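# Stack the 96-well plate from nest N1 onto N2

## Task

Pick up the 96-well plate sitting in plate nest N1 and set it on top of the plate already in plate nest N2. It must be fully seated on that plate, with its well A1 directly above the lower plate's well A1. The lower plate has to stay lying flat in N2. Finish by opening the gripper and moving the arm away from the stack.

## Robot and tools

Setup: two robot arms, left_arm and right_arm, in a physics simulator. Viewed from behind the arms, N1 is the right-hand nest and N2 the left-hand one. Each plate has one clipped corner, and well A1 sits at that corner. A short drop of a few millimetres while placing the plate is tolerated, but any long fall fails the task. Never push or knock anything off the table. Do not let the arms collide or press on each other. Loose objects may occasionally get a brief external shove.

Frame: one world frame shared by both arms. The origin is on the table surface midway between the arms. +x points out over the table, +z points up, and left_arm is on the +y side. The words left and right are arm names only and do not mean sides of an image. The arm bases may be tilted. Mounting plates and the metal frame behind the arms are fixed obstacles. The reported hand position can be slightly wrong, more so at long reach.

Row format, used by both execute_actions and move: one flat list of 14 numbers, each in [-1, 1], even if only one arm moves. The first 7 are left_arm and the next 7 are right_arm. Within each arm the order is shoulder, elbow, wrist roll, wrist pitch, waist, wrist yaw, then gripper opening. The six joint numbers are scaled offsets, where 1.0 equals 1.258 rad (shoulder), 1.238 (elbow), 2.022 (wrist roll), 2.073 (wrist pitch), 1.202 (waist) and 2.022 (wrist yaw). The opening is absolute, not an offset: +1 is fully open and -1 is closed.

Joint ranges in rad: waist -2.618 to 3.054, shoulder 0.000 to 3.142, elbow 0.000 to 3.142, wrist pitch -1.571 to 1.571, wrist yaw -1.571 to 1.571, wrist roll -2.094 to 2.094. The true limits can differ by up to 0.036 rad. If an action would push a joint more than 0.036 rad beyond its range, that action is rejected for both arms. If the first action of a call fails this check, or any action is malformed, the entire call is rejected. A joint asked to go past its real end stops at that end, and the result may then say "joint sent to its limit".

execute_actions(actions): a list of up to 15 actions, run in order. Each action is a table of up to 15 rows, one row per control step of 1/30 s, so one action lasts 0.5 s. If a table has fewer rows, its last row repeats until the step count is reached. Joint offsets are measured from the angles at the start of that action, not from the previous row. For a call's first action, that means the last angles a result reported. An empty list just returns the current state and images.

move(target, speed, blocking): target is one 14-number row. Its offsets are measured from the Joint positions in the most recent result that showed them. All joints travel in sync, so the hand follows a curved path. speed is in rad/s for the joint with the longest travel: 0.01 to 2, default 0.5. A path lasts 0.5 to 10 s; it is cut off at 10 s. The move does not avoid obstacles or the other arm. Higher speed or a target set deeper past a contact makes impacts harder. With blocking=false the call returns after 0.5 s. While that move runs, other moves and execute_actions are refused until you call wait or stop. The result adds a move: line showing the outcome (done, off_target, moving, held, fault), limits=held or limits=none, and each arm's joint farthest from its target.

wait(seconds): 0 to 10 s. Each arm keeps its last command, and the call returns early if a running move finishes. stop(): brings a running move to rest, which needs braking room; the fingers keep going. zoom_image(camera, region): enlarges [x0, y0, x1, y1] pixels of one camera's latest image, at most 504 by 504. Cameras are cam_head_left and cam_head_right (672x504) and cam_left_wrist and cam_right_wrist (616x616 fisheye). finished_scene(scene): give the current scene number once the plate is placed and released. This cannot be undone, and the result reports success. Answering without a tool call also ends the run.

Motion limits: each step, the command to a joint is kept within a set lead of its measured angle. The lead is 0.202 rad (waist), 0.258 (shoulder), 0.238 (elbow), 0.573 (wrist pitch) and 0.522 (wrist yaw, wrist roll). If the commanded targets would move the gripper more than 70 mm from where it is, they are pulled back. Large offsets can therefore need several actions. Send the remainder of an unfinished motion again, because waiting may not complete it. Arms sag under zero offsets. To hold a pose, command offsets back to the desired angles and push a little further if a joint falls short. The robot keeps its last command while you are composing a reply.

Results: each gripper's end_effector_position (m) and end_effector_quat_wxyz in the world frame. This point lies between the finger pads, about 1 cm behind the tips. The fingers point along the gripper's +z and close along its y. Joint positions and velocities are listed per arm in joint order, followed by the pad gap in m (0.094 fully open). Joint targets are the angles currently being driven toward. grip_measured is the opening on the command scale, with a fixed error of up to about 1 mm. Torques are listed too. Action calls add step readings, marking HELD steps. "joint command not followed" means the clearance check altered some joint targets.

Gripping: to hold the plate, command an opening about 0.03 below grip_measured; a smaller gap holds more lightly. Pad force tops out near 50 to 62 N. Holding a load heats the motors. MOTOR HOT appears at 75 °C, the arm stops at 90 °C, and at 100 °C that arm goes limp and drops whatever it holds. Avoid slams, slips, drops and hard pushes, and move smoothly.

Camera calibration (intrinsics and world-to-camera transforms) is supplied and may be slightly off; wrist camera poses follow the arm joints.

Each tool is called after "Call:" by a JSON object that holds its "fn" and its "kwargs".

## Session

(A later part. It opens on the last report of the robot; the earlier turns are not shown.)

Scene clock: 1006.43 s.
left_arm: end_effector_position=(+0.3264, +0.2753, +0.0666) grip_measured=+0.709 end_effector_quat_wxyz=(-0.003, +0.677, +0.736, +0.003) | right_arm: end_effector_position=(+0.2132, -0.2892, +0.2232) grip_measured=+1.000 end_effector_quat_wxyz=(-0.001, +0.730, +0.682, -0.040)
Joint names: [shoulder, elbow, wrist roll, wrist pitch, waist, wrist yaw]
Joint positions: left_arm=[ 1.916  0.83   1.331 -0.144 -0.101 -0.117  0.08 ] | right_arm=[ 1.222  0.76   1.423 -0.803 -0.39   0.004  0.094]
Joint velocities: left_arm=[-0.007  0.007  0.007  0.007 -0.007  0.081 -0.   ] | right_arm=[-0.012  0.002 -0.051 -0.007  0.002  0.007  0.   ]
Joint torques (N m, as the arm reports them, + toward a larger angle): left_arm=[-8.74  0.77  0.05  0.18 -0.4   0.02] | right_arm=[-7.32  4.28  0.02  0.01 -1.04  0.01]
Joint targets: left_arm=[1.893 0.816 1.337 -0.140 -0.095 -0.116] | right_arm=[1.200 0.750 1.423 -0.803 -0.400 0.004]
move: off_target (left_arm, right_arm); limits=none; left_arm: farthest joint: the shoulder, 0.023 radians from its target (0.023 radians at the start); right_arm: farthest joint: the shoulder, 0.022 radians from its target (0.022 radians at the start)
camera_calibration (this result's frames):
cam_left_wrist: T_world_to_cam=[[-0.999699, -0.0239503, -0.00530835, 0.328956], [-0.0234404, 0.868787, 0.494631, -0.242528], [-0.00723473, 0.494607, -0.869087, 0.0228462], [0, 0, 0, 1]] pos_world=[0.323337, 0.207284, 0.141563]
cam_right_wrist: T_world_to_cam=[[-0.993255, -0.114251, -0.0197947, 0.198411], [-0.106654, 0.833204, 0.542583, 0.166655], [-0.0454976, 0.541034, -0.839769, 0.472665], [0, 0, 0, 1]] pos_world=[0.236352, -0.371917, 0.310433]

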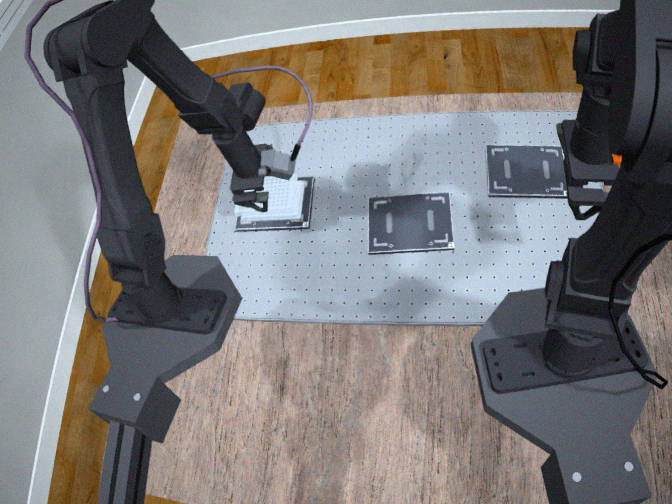

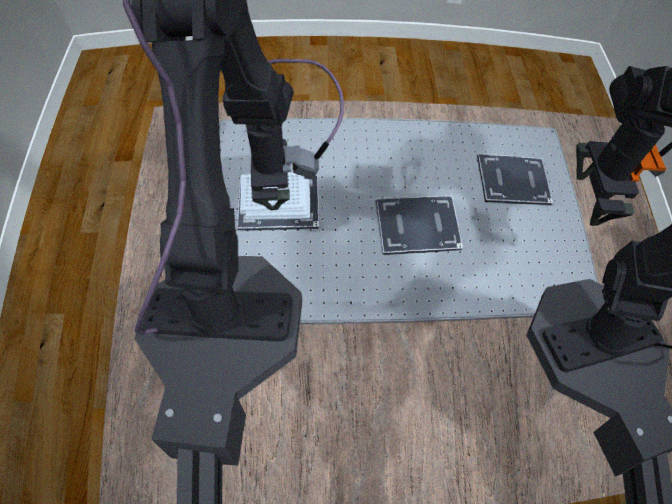

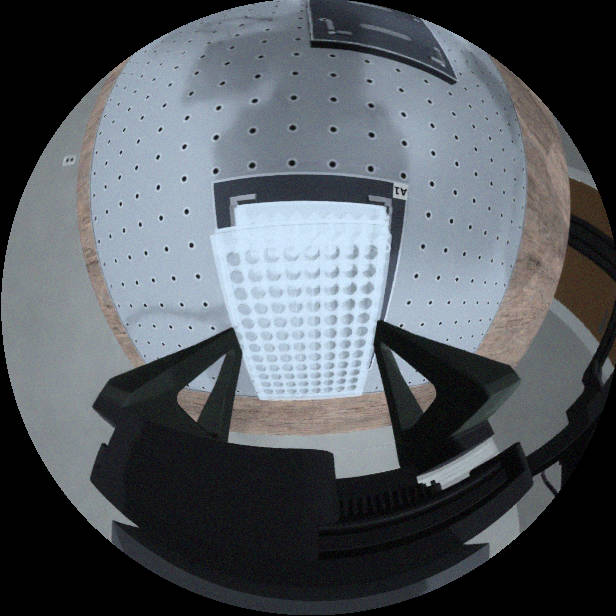

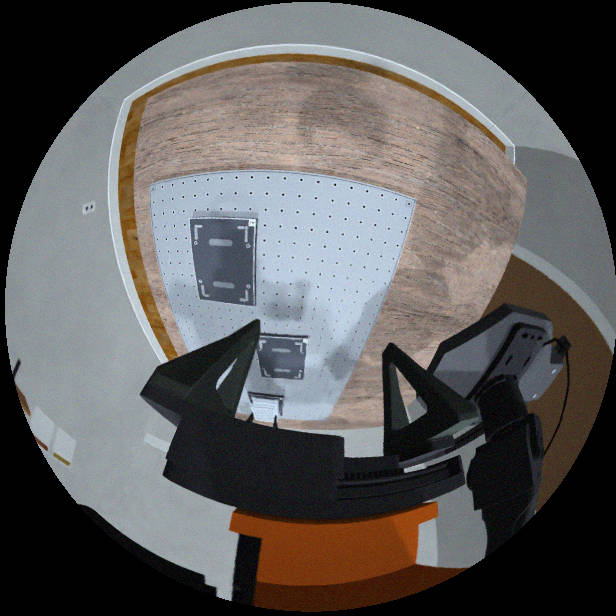

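Call:
{"fn": "move", "kwargs": {"target": [-0.018,-0.012,0.0064,-0.0087,-0.0316,0,0.67,-0.0175,-0.008,0,0,-0.008,0,1], "speed": 0.06}}

Scene clock: 1106.60 s.
left_arm: end_effector_position=(+0.3245, +0.2664, +0.0675) grip_measured=+0.709 end_effector_quat_wxyz=(-0.001, +0.688, +0.725, -0.001) | right_arm: end_effector_position=(+0.2132, -0.2892, +0.2232) grip_measured=+1.000 end_effector_quat_wxyz=(-0.001, +0.730, +0.682, -0.040)
Joint names: [shoulder, elbow, wrist roll, wrist pitch, waist, wrist yaw]
Joint positions: left_arm=[ 1.916  0.83   1.336 -0.148 -0.127 -0.118  0.08 ] | right_arm=[ 1.222  0.76   1.423 -0.803 -0.39   0.004  0.094]
Joint velocities: left_arm=[ 0.002  0.012  0.007 -0.066 -0.012  0.037 -0.001] | right_arm=[-0.017  0.007  0.022 -0.037 -0.007  0.051  0.   ]
Joint torques (N m, as the arm reports them, + toward a larger angle): left_arm=[-8.72  0.77  0.11 -0.03 -1.56  0.01] | right_arm=[-7.35  4.27  0.01  0.   -1.04  0.02]
Joint targets: left_arm=[1.893 0.816 1.344 -0.162 -0.139 -0.117] | right_arm=[1.200 0.750 1.423 -0.803 -0.400 0.004]
move: off_target (left_arm, right_arm); limits=none; left_arm: farthest joint: the shoulder, 0.023 radians from its target (0.023 radians at the start); right_arm: farthest joint: the shoulder, 0.022 radians from its target (0.022 radians at the start)
camera_calibration (this result's frames):
cam_left_wrist: T_world_to_cam=[[-0.99998, 0.0057013, -0.00286968, 0.318833], [0.00357586, 0.872826, 0.488018, -0.244638], [0.00528706, 0.487998, -0.872829, 0.0259511], [0, 0, 0, 1]] pos_world=[0.319564, 0.199045, 0.142953]
cam_right_wrist: T_world_to_cam=[[-0.993255, -0.114251, -0.0197947, 0.198411], [-0.106654, 0.833204, 0.542583, 0.166655], [-0.0454976, 0.541034, -0.839769, 0.472665], [0, 0, 0, 1]] pos_world=[0.236352, -0.371917, 0.310433]

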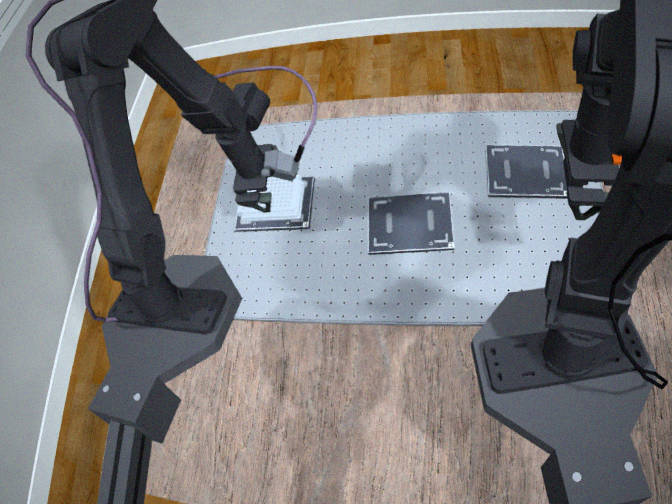

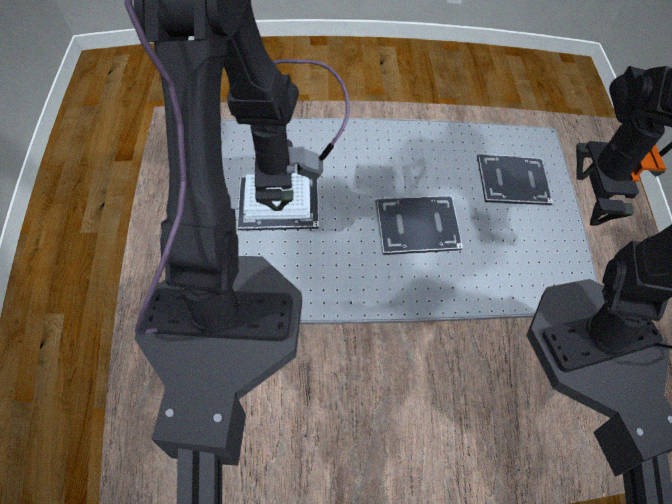

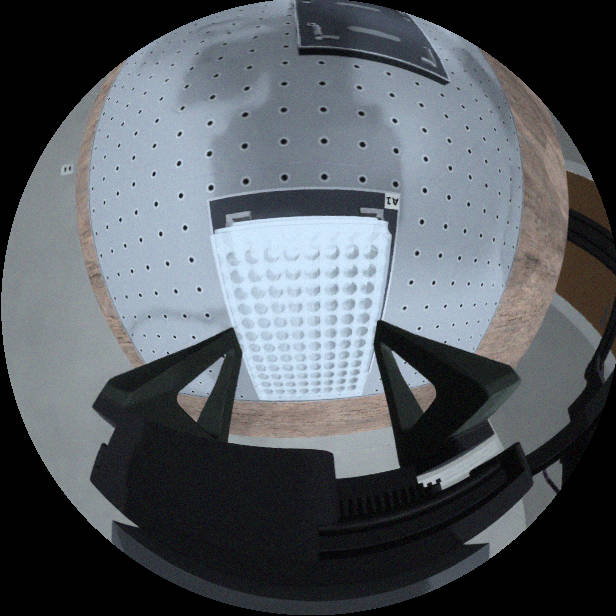

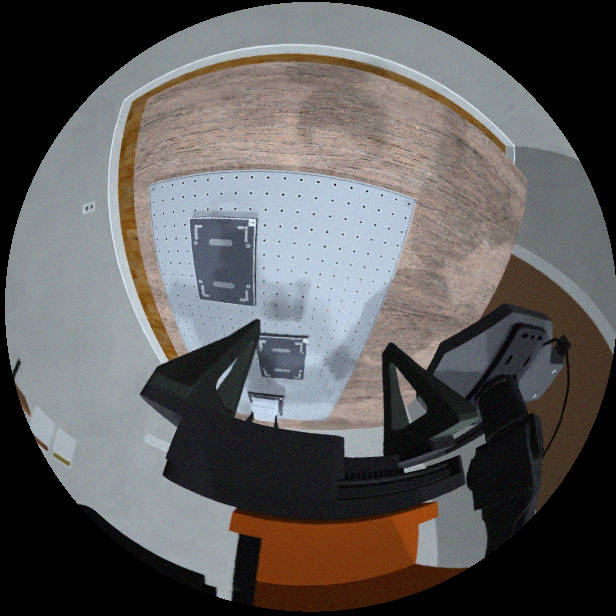

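Call:
{"fn": "execute_actions", "kwargs": {"actions": []}}

Scene clock: 1120.57 s.
left_arm: end_effector_position=(+0.3244, +0.2664, +0.0675) grip_measured=+0.709 end_effector_quat_wxyz=(-0.001, +0.688, +0.725, -0.001) | right_arm: end_effector_position=(+0.2132, -0.2892, +0.2232) grip_measured=+1.000 end_effector_quat_wxyz=(-0.001, +0.730, +0.682, -0.040)
Joint names: [shoulder, elbow, wrist roll, wrist pitch, waist, wrist yaw]
Joint positions: left_arm=[ 1.916  0.83   1.337 -0.149 -0.127 -0.118  0.08 ] | right_arm=[ 1.222  0.76   1.423 -0.803 -0.39   0.004  0.094]
Joint velocities: left_arm=[ 0.007 -0.017 -0.007 -0.095 -0.012 -0.037  0.   ] | right_arm=[ 0.007 -0.007 -0.007 -0.066 -0.037  0.022  0.   ]
Joint torques (N m, as the arm reports them, + toward a larger angle): left_arm=[-8.72  0.77  0.06  0.   -1.62  0.02] | right_arm=[-7.34  4.28  0.01 -0.01 -1.01  0.01]
Joint targets: left_arm=[1.893 0.816 1.344 -0.162 -0.139 -0.117] | right_arm=[1.200 0.750 1.423 -0.803 -0.400 0.004]
camera_calibration (this result's frames):
cam_left_wrist: T_world_to_cam=[[-0.999978, 0.00612762, -0.00249645, 0.318601], [0.00412978, 0.872792, 0.488075, -0.244827], [0.00516962, 0.488054, -0.872798, 0.0259644], [0, 0, 0, 1]] pos_world=[0.31947, 0.199059, 0.142951]
cam_right_wrist: T_world_to_cam=[[-0.993255, -0.114251, -0.0197947, 0.198411], [-0.106654, 0.833204, 0.542583, 0.166655], [-0.0454976, 0.541034, -0.839769, 0.472665], [0, 0, 0, 1]] pos_world=[0.236352, -0.371917, 0.310433]

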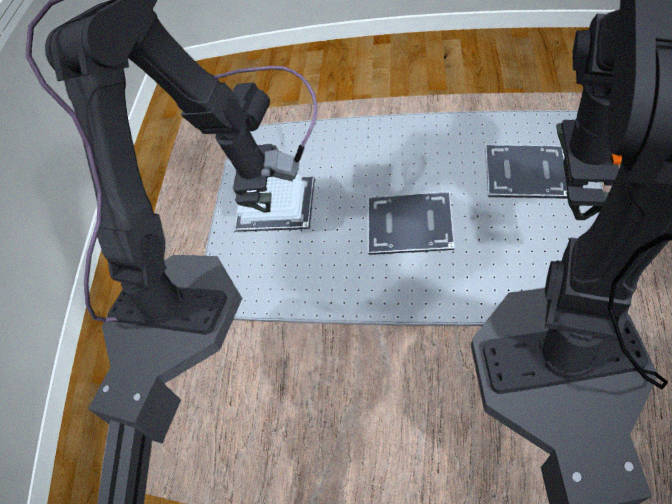

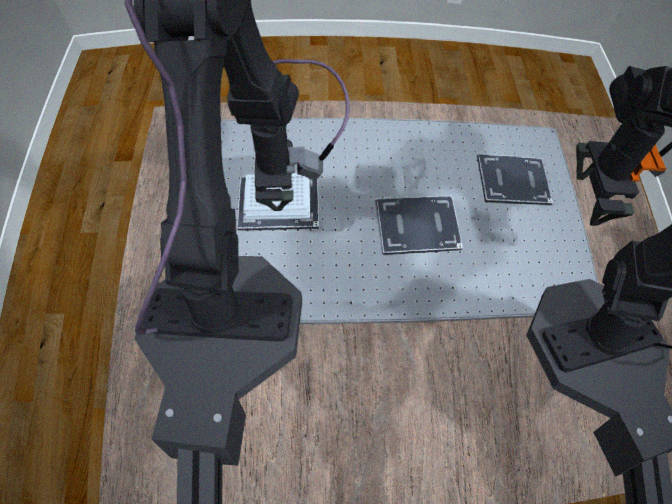

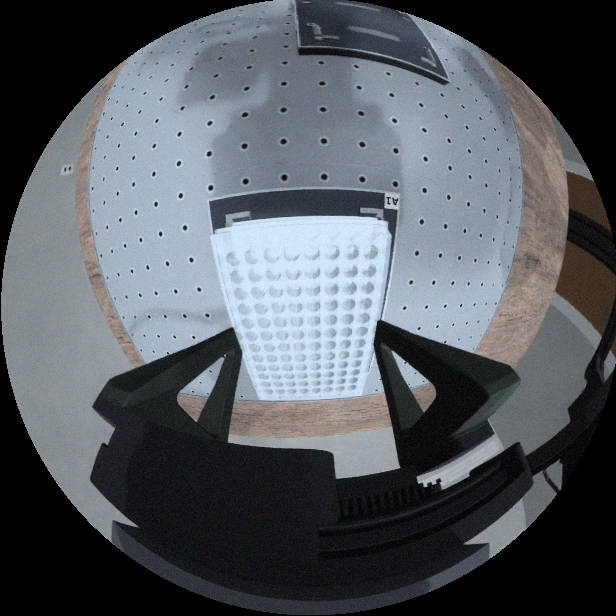

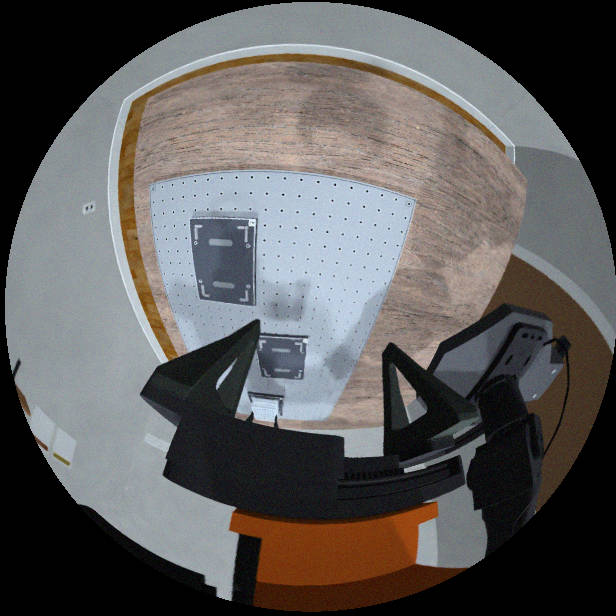

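Call:
{"fn": "zoom_image", "kwargs": {"camera": "cam_left_wrist", "region": [195, 180, 415, 270]}}

Region (195, 180, 415, 270) of cam_left_wrist's 616x616 image, scaled by 2.291, with more detail than that image has; it fills the top 206 rows of this view, and the rest is white.

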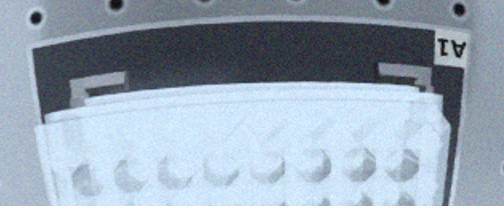

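Call:
{"fn": "move", "kwargs": {"target": [0.0165,-0.0113,0.0035,0.0103,-0.011,0.0005,0.67,-0.0175,-0.008,0,0,-0.008,0,1], "speed": 0.02}}

Scene clock: 1134.27 s.
left_arm: end_effector_position=(+0.3243, +0.2660, +0.0640) grip_measured=+0.709 end_effector_quat_wxyz=(-0.001, +0.688, +0.725, -0.000) | right_arm: end_effector_position=(+0.2132, -0.2892, +0.2232) grip_measured=+1.000 end_effector_quat_wxyz=(-0.001, +0.730, +0.682, -0.040)
Joint names: [shoulder, elbow, wrist roll, wrist pitch, waist, wrist yaw]
Joint positions: left_arm=[ 1.929  0.83   1.337 -0.134 -0.127 -0.118  0.08 ] | right_arm=[ 1.222  0.76   1.423 -0.803 -0.39   0.004  0.094]
Joint velocities: left_arm=[ 0.012  0.012 -0.007 -0.037 -0.017  0.022 -0.   ] | right_arm=[-0.002  0.002 -0.022  0.051 -0.007 -0.022  0.   ]
Joint torques (N m, as the arm reports them, + toward a larger angle): left_arm=[-6.64  0.77  0.06  0.21 -1.69  0.02] | right_arm=[-7.33  4.26  0.    0.   -1.07  0.01]
Joint targets: left_arm=[1.937 0.816 1.344 -0.127 -0.140 -0.116] | right_arm=[1.200 0.750 1.423 -0.803 -0.400 0.004]
move: off_target (right_arm); limits=none; left_arm: farthest joint: the waist, 0.014 radians from its target (0.014 radians at the start); right_arm: farthest joint: the shoulder, 0.022 radians from its target (0.022 radians at the start)
camera_calibration (this result's frames):
cam_left_wrist: T_world_to_cam=[[-0.999974, 0.00594802, -0.00398856, 0.318628], [0.00324648, 0.872926, 0.487842, -0.242521], [0.00638341, 0.487816, -0.872923, 0.0228065], [0, 0, 0, 1]] pos_world=[0.319262, 0.198682, 0.139491]
cam_right_wrist: T_world_to_cam=[[-0.993255, -0.114251, -0.0197947, 0.198411], [-0.106654, 0.833204, 0.542583, 0.166655], [-0.0454976, 0.541034, -0.839769, 0.472665], [0, 0, 0, 1]] pos_world=[0.236352, -0.371917, 0.310433]

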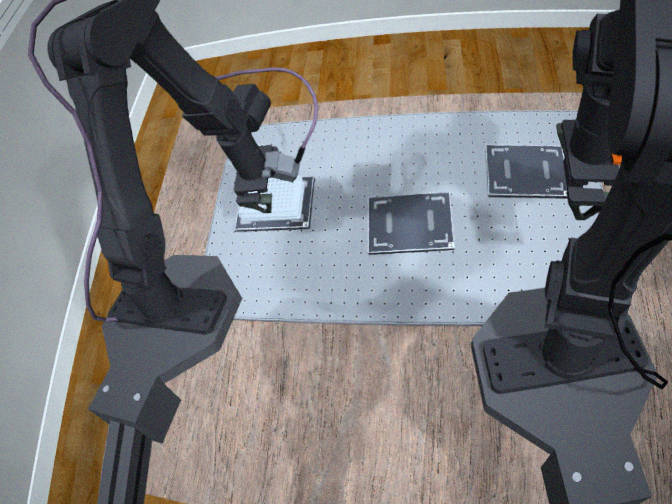

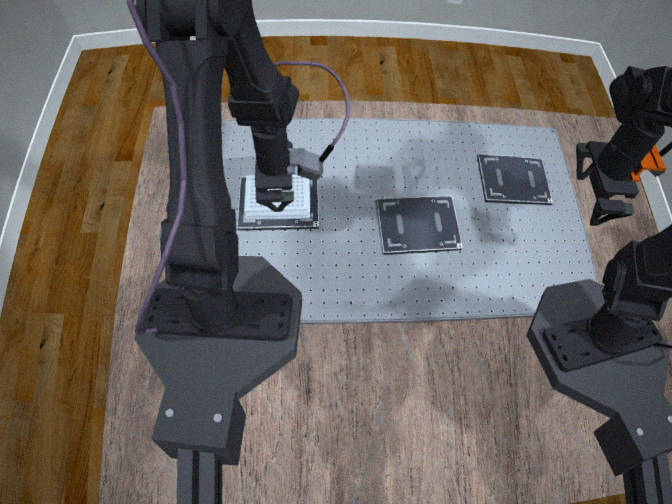

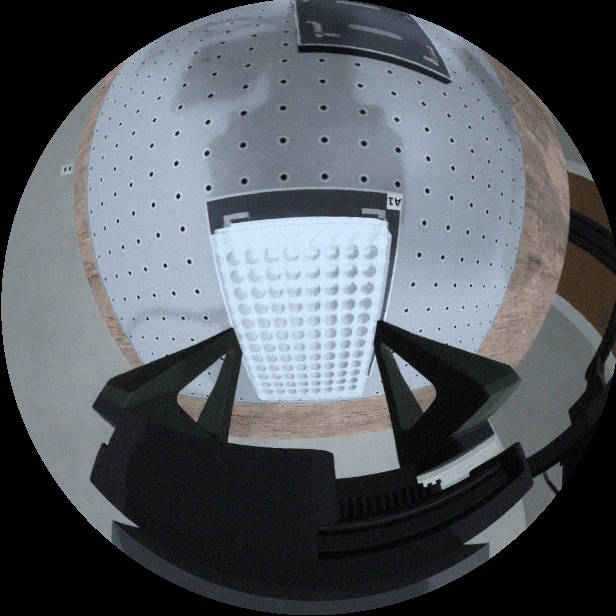

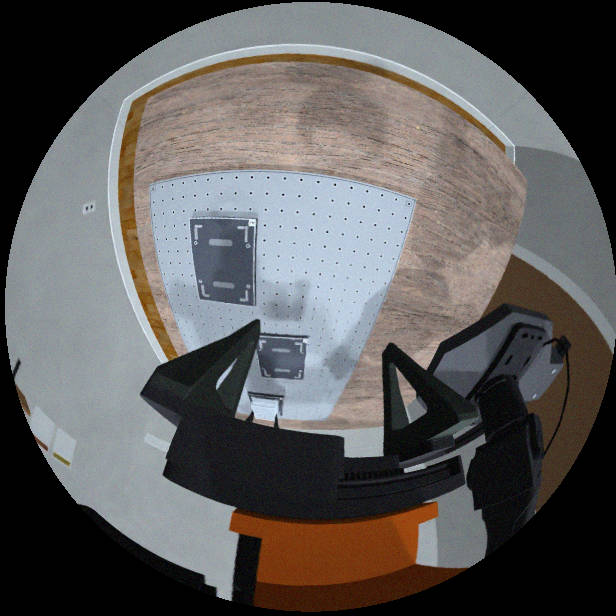

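Call:
{"fn": "zoom_image", "kwargs": {"camera": "cam_left_wrist", "region": [200, 190, 290, 260]}}

Call:
{"fn": "zoom_image", "kwargs": {"camera": "cam_left_wrist", "region": [330, 185, 420, 255]}}

Region (200, 190, 290, 260) of cam_left_wrist's 616x616 image, scaled by 5.600, with more detail than that image has.

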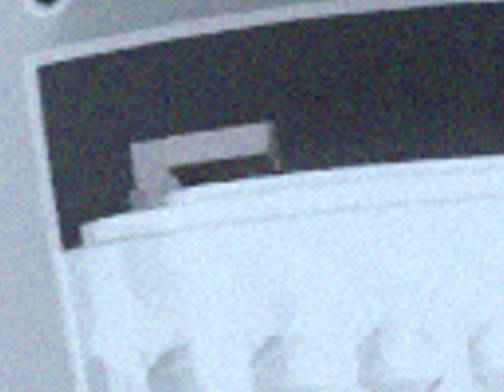

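Region (330, 185, 420, 255) of cam_left_wrist's 616x616 image, scaled by 5.600, with more detail than that image has.

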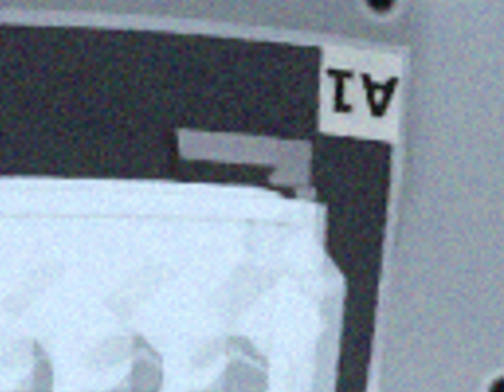

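Call:
{"fn": "zoom_image", "kwargs": {"camera": "cam_left_wrist", "region": [204, 205, 254, 245]}}

Call:
{"fn": "zoom_image", "kwargs": {"camera": "cam_left_wrist", "region": [352, 200, 402, 240]}}

Region (204, 205, 254, 245) of cam_left_wrist's 616x616 image, scaled by 10.080, with more detail than that image has; it fills the top 403 rows of this view, and the rest is white.

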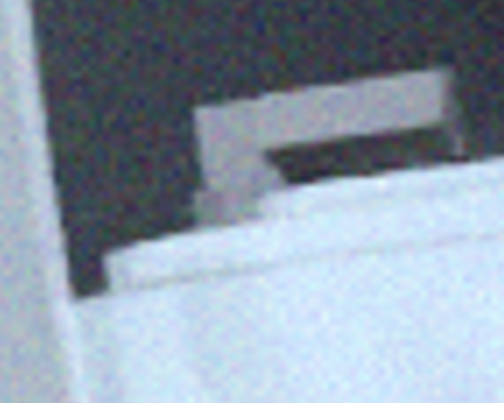

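Region (352, 200, 402, 240) of cam_left_wrist's 616x616 image, scaled by 10.080, with more detail than that image has; it fills the top 403 rows of this view, and the rest is white.

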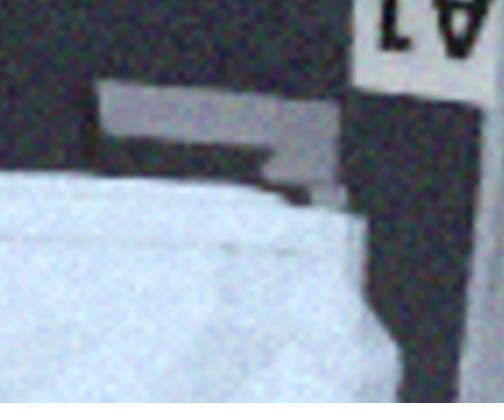

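Call:
{"fn": "execute_actions", "kwargs": {"actions": [[[0.003,-0.0113,0.002,0.002,-0.0175,0.0005,0.67,-0.0175,-0.008,0,0,-0.008,0,1],[0.003,-0.0113,0.002,0.002,-0.0175,0.0005,0.67,-0.0175,-0.008,0,0,-0.008,0,1],[0.003,-0.0113,0.002,0.002,-0.0175,0.0005,0.67,-0.0175,-0.008,0,0,-0.008,0,1],[0.003,-0.0113,0.002,0.002,-0.007,0.0005,0.67,-0.0175,-0.008,0,0,-0.008,0,1]]]}}

Scene clock: 1195.47 s.
left_arm: end_effector_position=(+0.3242, +0.2643, +0.0642) grip_measured=+0.709 end_effector_quat_wxyz=(+0.000, +0.690, +0.724, -0.000) | right_arm: end_effector_position=(+0.2132, -0.2892, +0.2232) grip_measured=+1.000 end_effector_quat_wxyz=(-0.001, +0.730, +0.682, -0.040)
Joint names: [shoulder, elbow, wrist roll, wrist pitch, waist, wrist yaw]
Joint positions: left_arm=[ 1.929  0.83   1.337 -0.133 -0.132 -0.119  0.08 ] | right_arm=[ 1.222  0.76   1.423 -0.803 -0.39   0.004  0.094]
Joint velocities: left_arm=[-0.017 -0.002 -0.007 -0.007  0.007  0.007 -0.   ] | right_arm=[-0.007 -0.002 -0.022  0.051  0.002 -0.066  0.   ]
Joint torques (N m, as the arm reports them, + toward a larger angle): left_arm=[-6.91  0.78  0.03  0.18 -1.08  0.03] | right_arm=[-7.34  4.27  0.02  0.   -1.03  0.02]
Joint targets: left_arm=[1.933 0.816 1.341 -0.130 -0.135 -0.116] | right_arm=[1.200 0.750 1.423 -0.803 -0.400 0.004]
Step readings (joint positions):
0: left_arm=[1.929 0.830 1.337 -0.133 -0.127 -0.118] | right_arm=[1.222 0.760 1.423 -0.803 -0.390 0.004]
1: left_arm=[1.929 0.830 1.337 -0.133 -0.127 -0.118] | right_arm=[1.222 0.760 1.423 -0.803 -0.390 0.004]
2: left_arm=[1.929 0.830 1.337 -0.133 -0.129 -0.118] | right_arm=[1.222 0.760 1.423 -0.803 -0.390 0.004]
4: left_arm=[1.929 0.830 1.337 -0.133 -0.132 -0.118] | right_arm=[1.222 0.760 1.423 -0.803 -0.390 0.004]
8: left_arm=[1.929 0.830 1.337 -0.133 -0.132 -0.119] | right_arm=[1.222 0.760 1.423 -0.803 -0.390 0.004]
15: Joint positions above
camera_calibration (this result's frames):
cam_left_wrist: T_world_to_cam=[[-0.999929, 0.0109018, -0.0048366, 0.317259], [0.0071648, 0.873289, 0.487149, -0.242437], [0.00953456, 0.48708, -0.873305, 0.0230052], [0, 0, 0, 1]] pos_world=[0.318754, 0.197053, 0.139728]
cam_right_wrist: T_world_to_cam=[[-0.993255, -0.114251, -0.0197947, 0.198411], [-0.106654, 0.833204, 0.542583, 0.166655], [-0.0454976, 0.541034, -0.839769, 0.472665], [0, 0, 0, 1]] pos_world=[0.236352, -0.371917, 0.310433]

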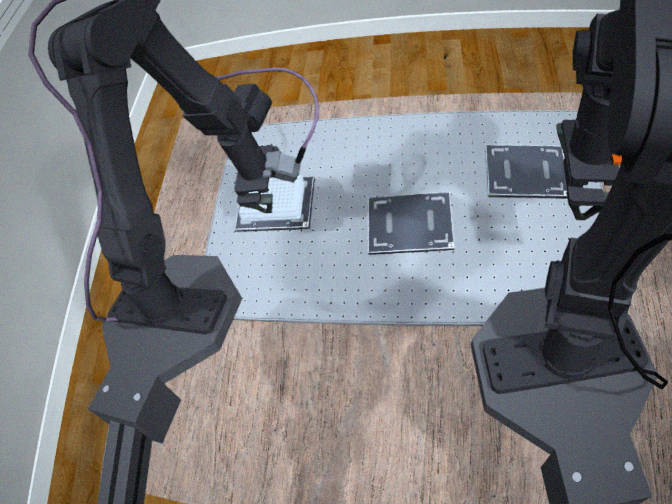

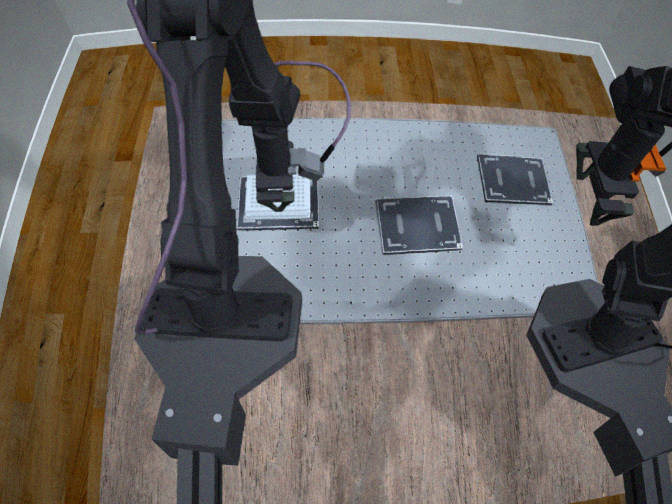

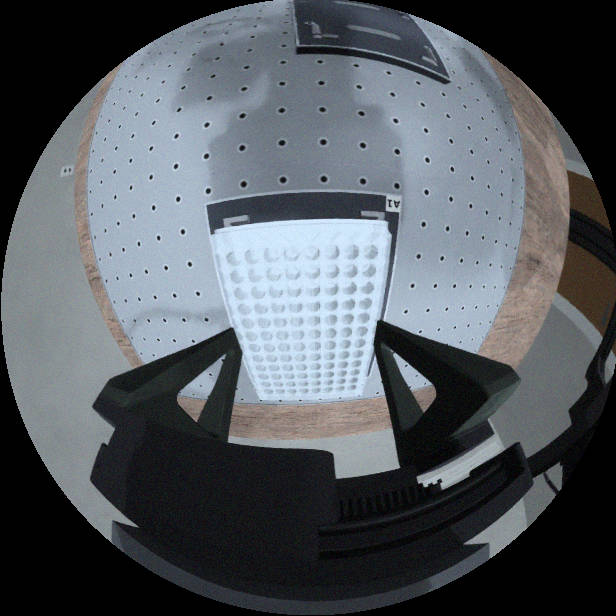

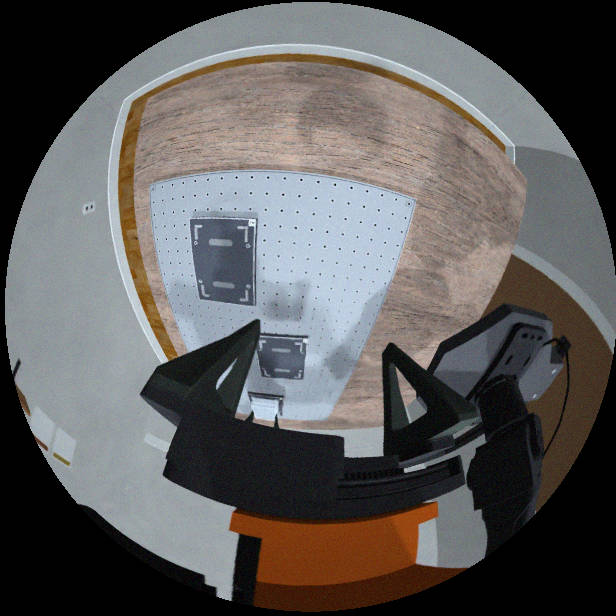

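Call:
{"fn": "zoom_image", "kwargs": {"camera": "cam_left_wrist", "region": [204, 205, 254, 245]}}

Call:
{"fn": "zoom_image", "kwargs": {"camera": "cam_left_wrist", "region": [352, 200, 402, 240]}}

Region (204, 205, 254, 245) of cam_left_wrist's 616x616 image, scaled by 10.080, with more detail than that image has; it fills the top 403 rows of this view, and the rest is white.

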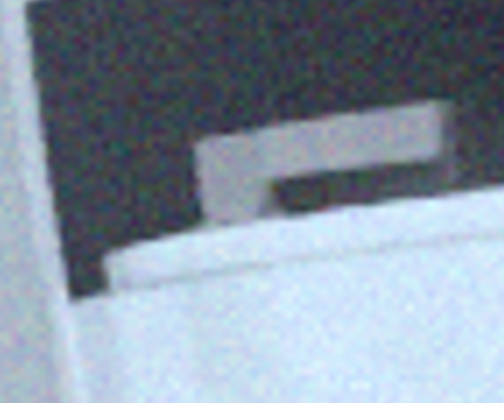

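Region (352, 200, 402, 240) of cam_left_wrist's 616x616 image, scaled by 10.080, with more detail than that image has; it fills the top 403 rows of this view, and the rest is white.

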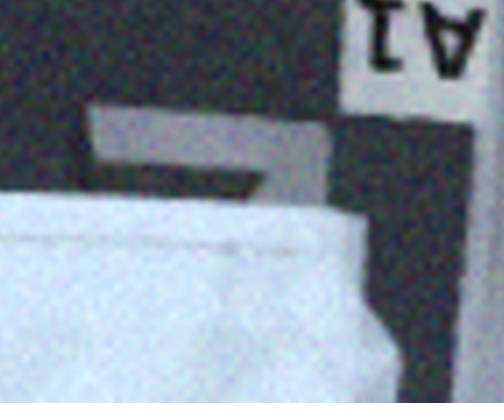

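Call:
{"fn": "execute_actions", "kwargs": {"actions": [[[0.003,-0.0113,0.002,0.0015,0.0125,0.0015,0.67,-0.0175,-0.008,0,0,-0.008,0,1],[0.003,-0.0113,0.002,0.0015,0.0125,0.0015,0.67,-0.0175,-0.008,0,0,-0.008,0,1],[0.003,-0.0113,0.002,0.0015,0.002,0.0015,0.67,-0.0175,-0.008,0,0,-0.008,0,1]]]}}

Scene clock: 1205.90 s.
left_arm: end_effector_position=(+0.3243, +0.2656, +0.0641) grip_measured=+0.709 end_effector_quat_wxyz=(-0.001, +0.689, +0.725, +0.000) | right_arm: end_effector_position=(+0.2132, -0.2892, +0.2232) grip_measured=+1.000 end_effector_quat_wxyz=(-0.001, +0.730, +0.682, -0.040)
Joint names: [shoulder, elbow, wrist roll, wrist pitch, waist, wrist yaw]
Joint positions: left_arm=[ 1.929  0.83   1.337 -0.133 -0.129 -0.119  0.08 ] | right_arm=[ 1.222  0.76   1.423 -0.803 -0.39   0.004  0.094]
Joint velocities: left_arm=[ 0.012 -0.007  0.051 -0.007 -0.012  0.022  0.001] | right_arm=[-0.007  0.012 -0.022 -0.051 -0.002 -0.037  0.   ]
Joint torques (N m, as the arm reports them, + toward a larger angle): left_arm=[-6.91  0.78  0.03  0.17 -0.8   0.04] | right_arm=[-7.31  4.27  0.01  0.01 -1.05  0.01]
Joint targets: left_arm=[1.933 0.816 1.341 -0.130 -0.130 -0.116] | right_arm=[1.200 0.750 1.423 -0.803 -0.400 0.004]
Step readings (joint positions):
0: left_arm=[1.929 0.830 1.337 -0.133 -0.132 -0.119] | right_arm=[1.222 0.760 1.423 -0.803 -0.390 0.004]
1: left_arm=[1.929 0.830 1.337 -0.133 -0.131 -0.119] | right_arm=[1.222 0.760 1.423 -0.803 -0.390 0.004]
2: left_arm=[1.929 0.830 1.337 -0.133 -0.130 -0.119] | right_arm=[1.222 0.760 1.423 -0.803 -0.390 0.004]
4: left_arm=[1.929 0.830 1.337 -0.133 -0.129 -0.119] | right_arm=[1.222 0.760 1.423 -0.803 -0.390 0.004]
8: left_arm=[1.929 0.830 1.337 -0.133 -0.129 -0.119] | right_arm=[1.222 0.760 1.423 -0.803 -0.390 0.004]
15: Joint positions above
camera_calibration (this result's frames):
cam_left_wrist: T_world_to_cam=[[-0.999959, 0.00769624, -0.00479219, 0.318283], [0.00437144, 0.87236, 0.488844, -0.242517], [0.00794278, 0.488803, -0.872358, 0.0222363], [0, 0, 0, 1]] pos_world=[0.319153, 0.198244, 0.139476]
cam_right_wrist: T_world_to_cam=[[-0.993255, -0.114251, -0.0197947, 0.198411], [-0.106654, 0.833204, 0.542583, 0.166655], [-0.0454976, 0.541034, -0.839769, 0.472665], [0, 0, 0, 1]] pos_world=[0.236352, -0.371917, 0.310433]

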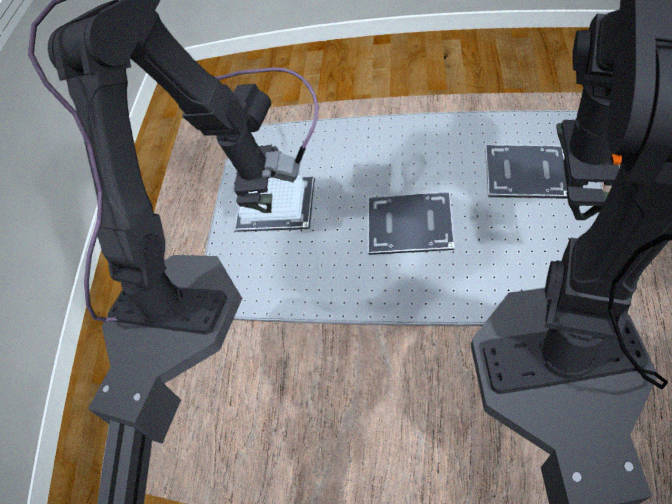

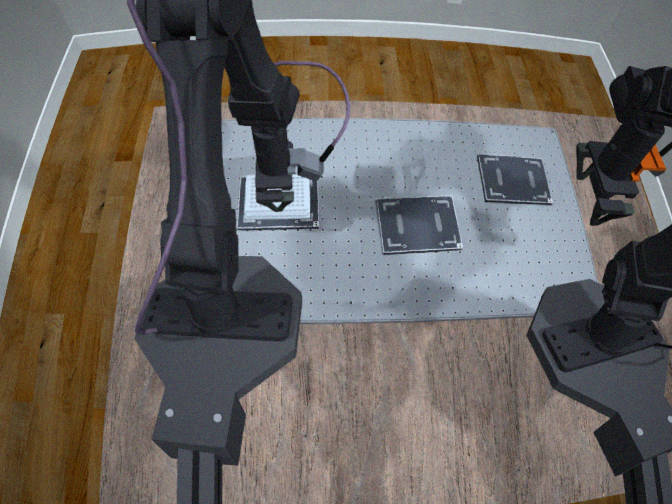

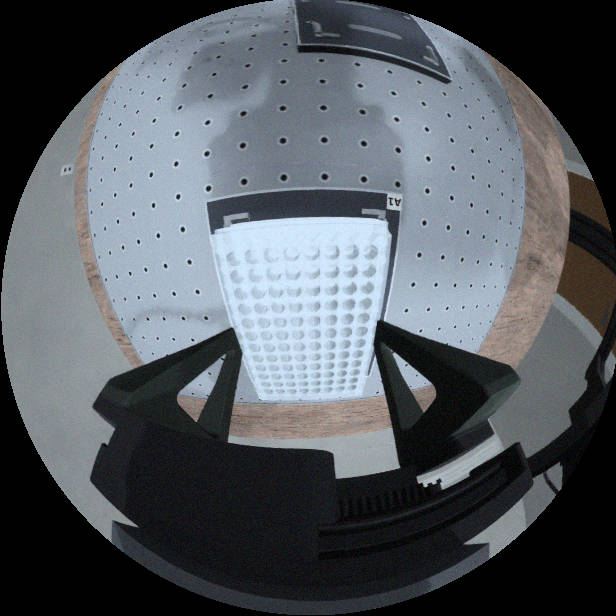

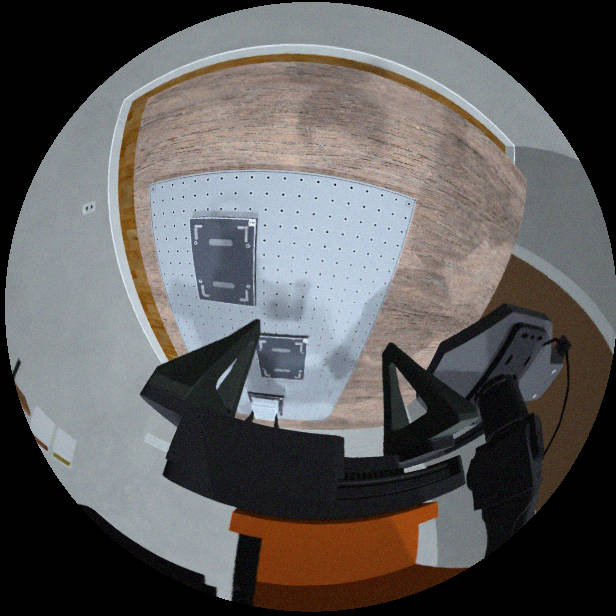

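Call:
{"fn": "zoom_image", "kwargs": {"camera": "cam_left_wrist", "region": [204, 205, 254, 245]}}

Call:
{"fn": "zoom_image", "kwargs": {"camera": "cam_left_wrist", "region": [352, 200, 402, 240]}}

Region (204, 205, 254, 245) of cam_left_wrist's 616x616 image, scaled by 10.080, with more detail than that image has; it fills the top 403 rows of this view, and the rest is white.

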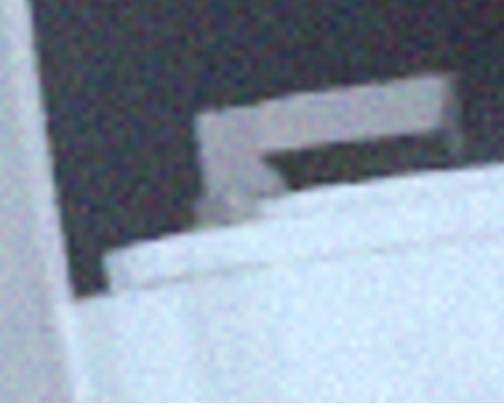

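Region (352, 200, 402, 240) of cam_left_wrist's 616x616 image, scaled by 10.080, with more detail than that image has; it fills the top 403 rows of this view, and the rest is white.

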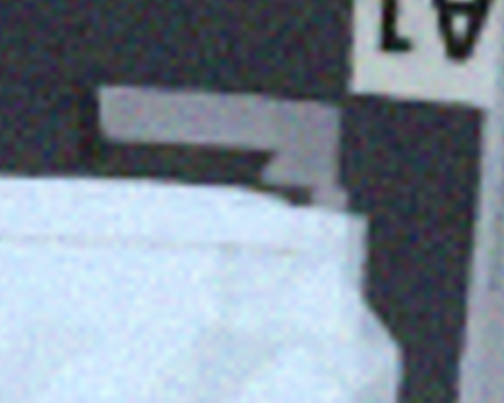

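Call:
{"fn": "move", "kwargs": {"target": [0.0122,-0.0113,0.002,0.0075,-0.001,0.0015,0.67,-0.0175,-0.008,0,0,-0.008,0,1], "speed": 0.015}}

Scene clock: 1225.57 s.
left_arm: end_effector_position=(+0.3266, +0.2652, +0.0641) grip_measured=+0.709 end_effector_quat_wxyz=(+0.003, +0.689, +0.725, +0.003) | right_arm: end_effector_position=(+0.2132, -0.2892, +0.2232) grip_measured=+1.000 end_effector_quat_wxyz=(-0.001, +0.730, +0.682, -0.040)
Joint names: [shoulder, elbow, wrist roll, wrist pitch, waist, wrist yaw]
Joint positions: left_arm=[ 1.929  0.83   1.337 -0.124 -0.129 -0.119  0.08 ] | right_arm=[ 1.222  0.76   1.423 -0.803 -0.39   0.004  0.094]
Joint velocities: left_arm=[-0.007 -0.007 -0.037  0.007 -0.007  0.066 -0.001] | right_arm=[-0.007 -0.012 -0.037  0.007 -0.002 -0.022  0.   ]
Joint torques (N m, as the arm reports them, + toward a larger angle): left_arm=[-6.11  0.78  0.03  0.2  -0.9   0.04] | right_arm=[-7.31  4.27  0.02  0.   -1.04  0.01]
Joint targets: left_arm=[1.945 0.816 1.341 -0.118 -0.130 -0.116] | right_arm=[1.200 0.750 1.423 -0.803 -0.400 0.004]
move: off_target (right_arm); limits=none; left_arm: farthest joint: the shoulder, 0.015 radians from its target (0.015 radians at the start); right_arm: farthest joint: the shoulder, 0.022 radians from its target (0.022 radians at the start)
camera_calibration (this result's frames):
cam_left_wrist: T_world_to_cam=[[-0.999884, 0.00660288, -0.0137427, 0.321352], [-0.000933026, 0.873171, 0.487412, -0.240562], [0.0152181, 0.487369, -0.873064, 0.020476], [0, 0, 0, 1]] pos_world=[0.320778, 0.197951, 0.139546]
cam_right_wrist: T_world_to_cam=[[-0.993255, -0.114251, -0.0197947, 0.198411], [-0.106654, 0.833204, 0.542583, 0.166655], [-0.0454976, 0.541034, -0.839769, 0.472665], [0, 0, 0, 1]] pos_world=[0.236352, -0.371917, 0.310433]

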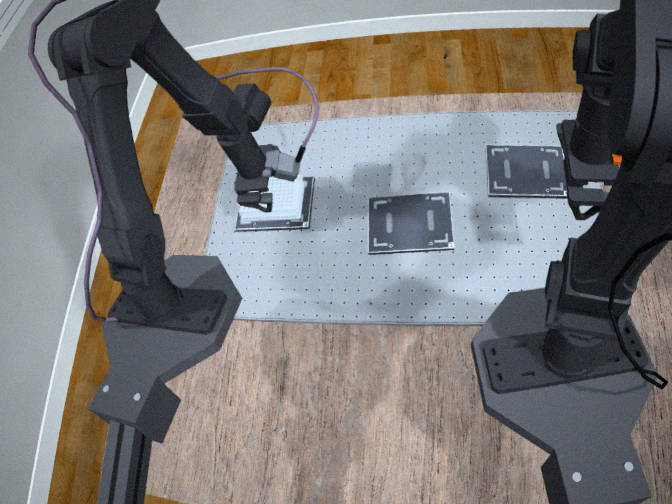

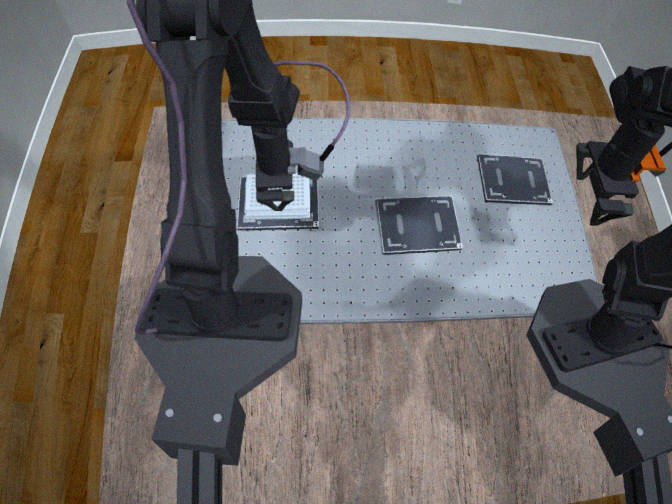

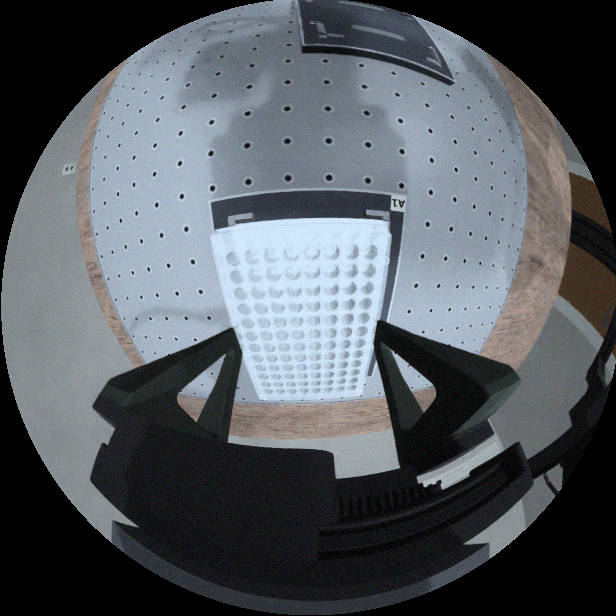

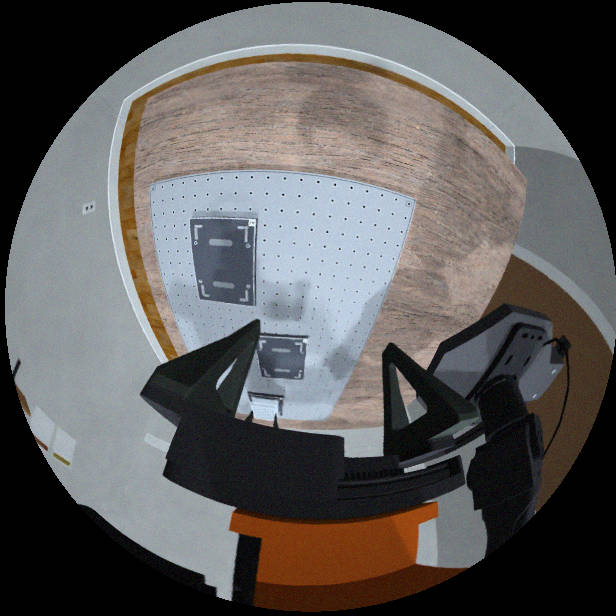

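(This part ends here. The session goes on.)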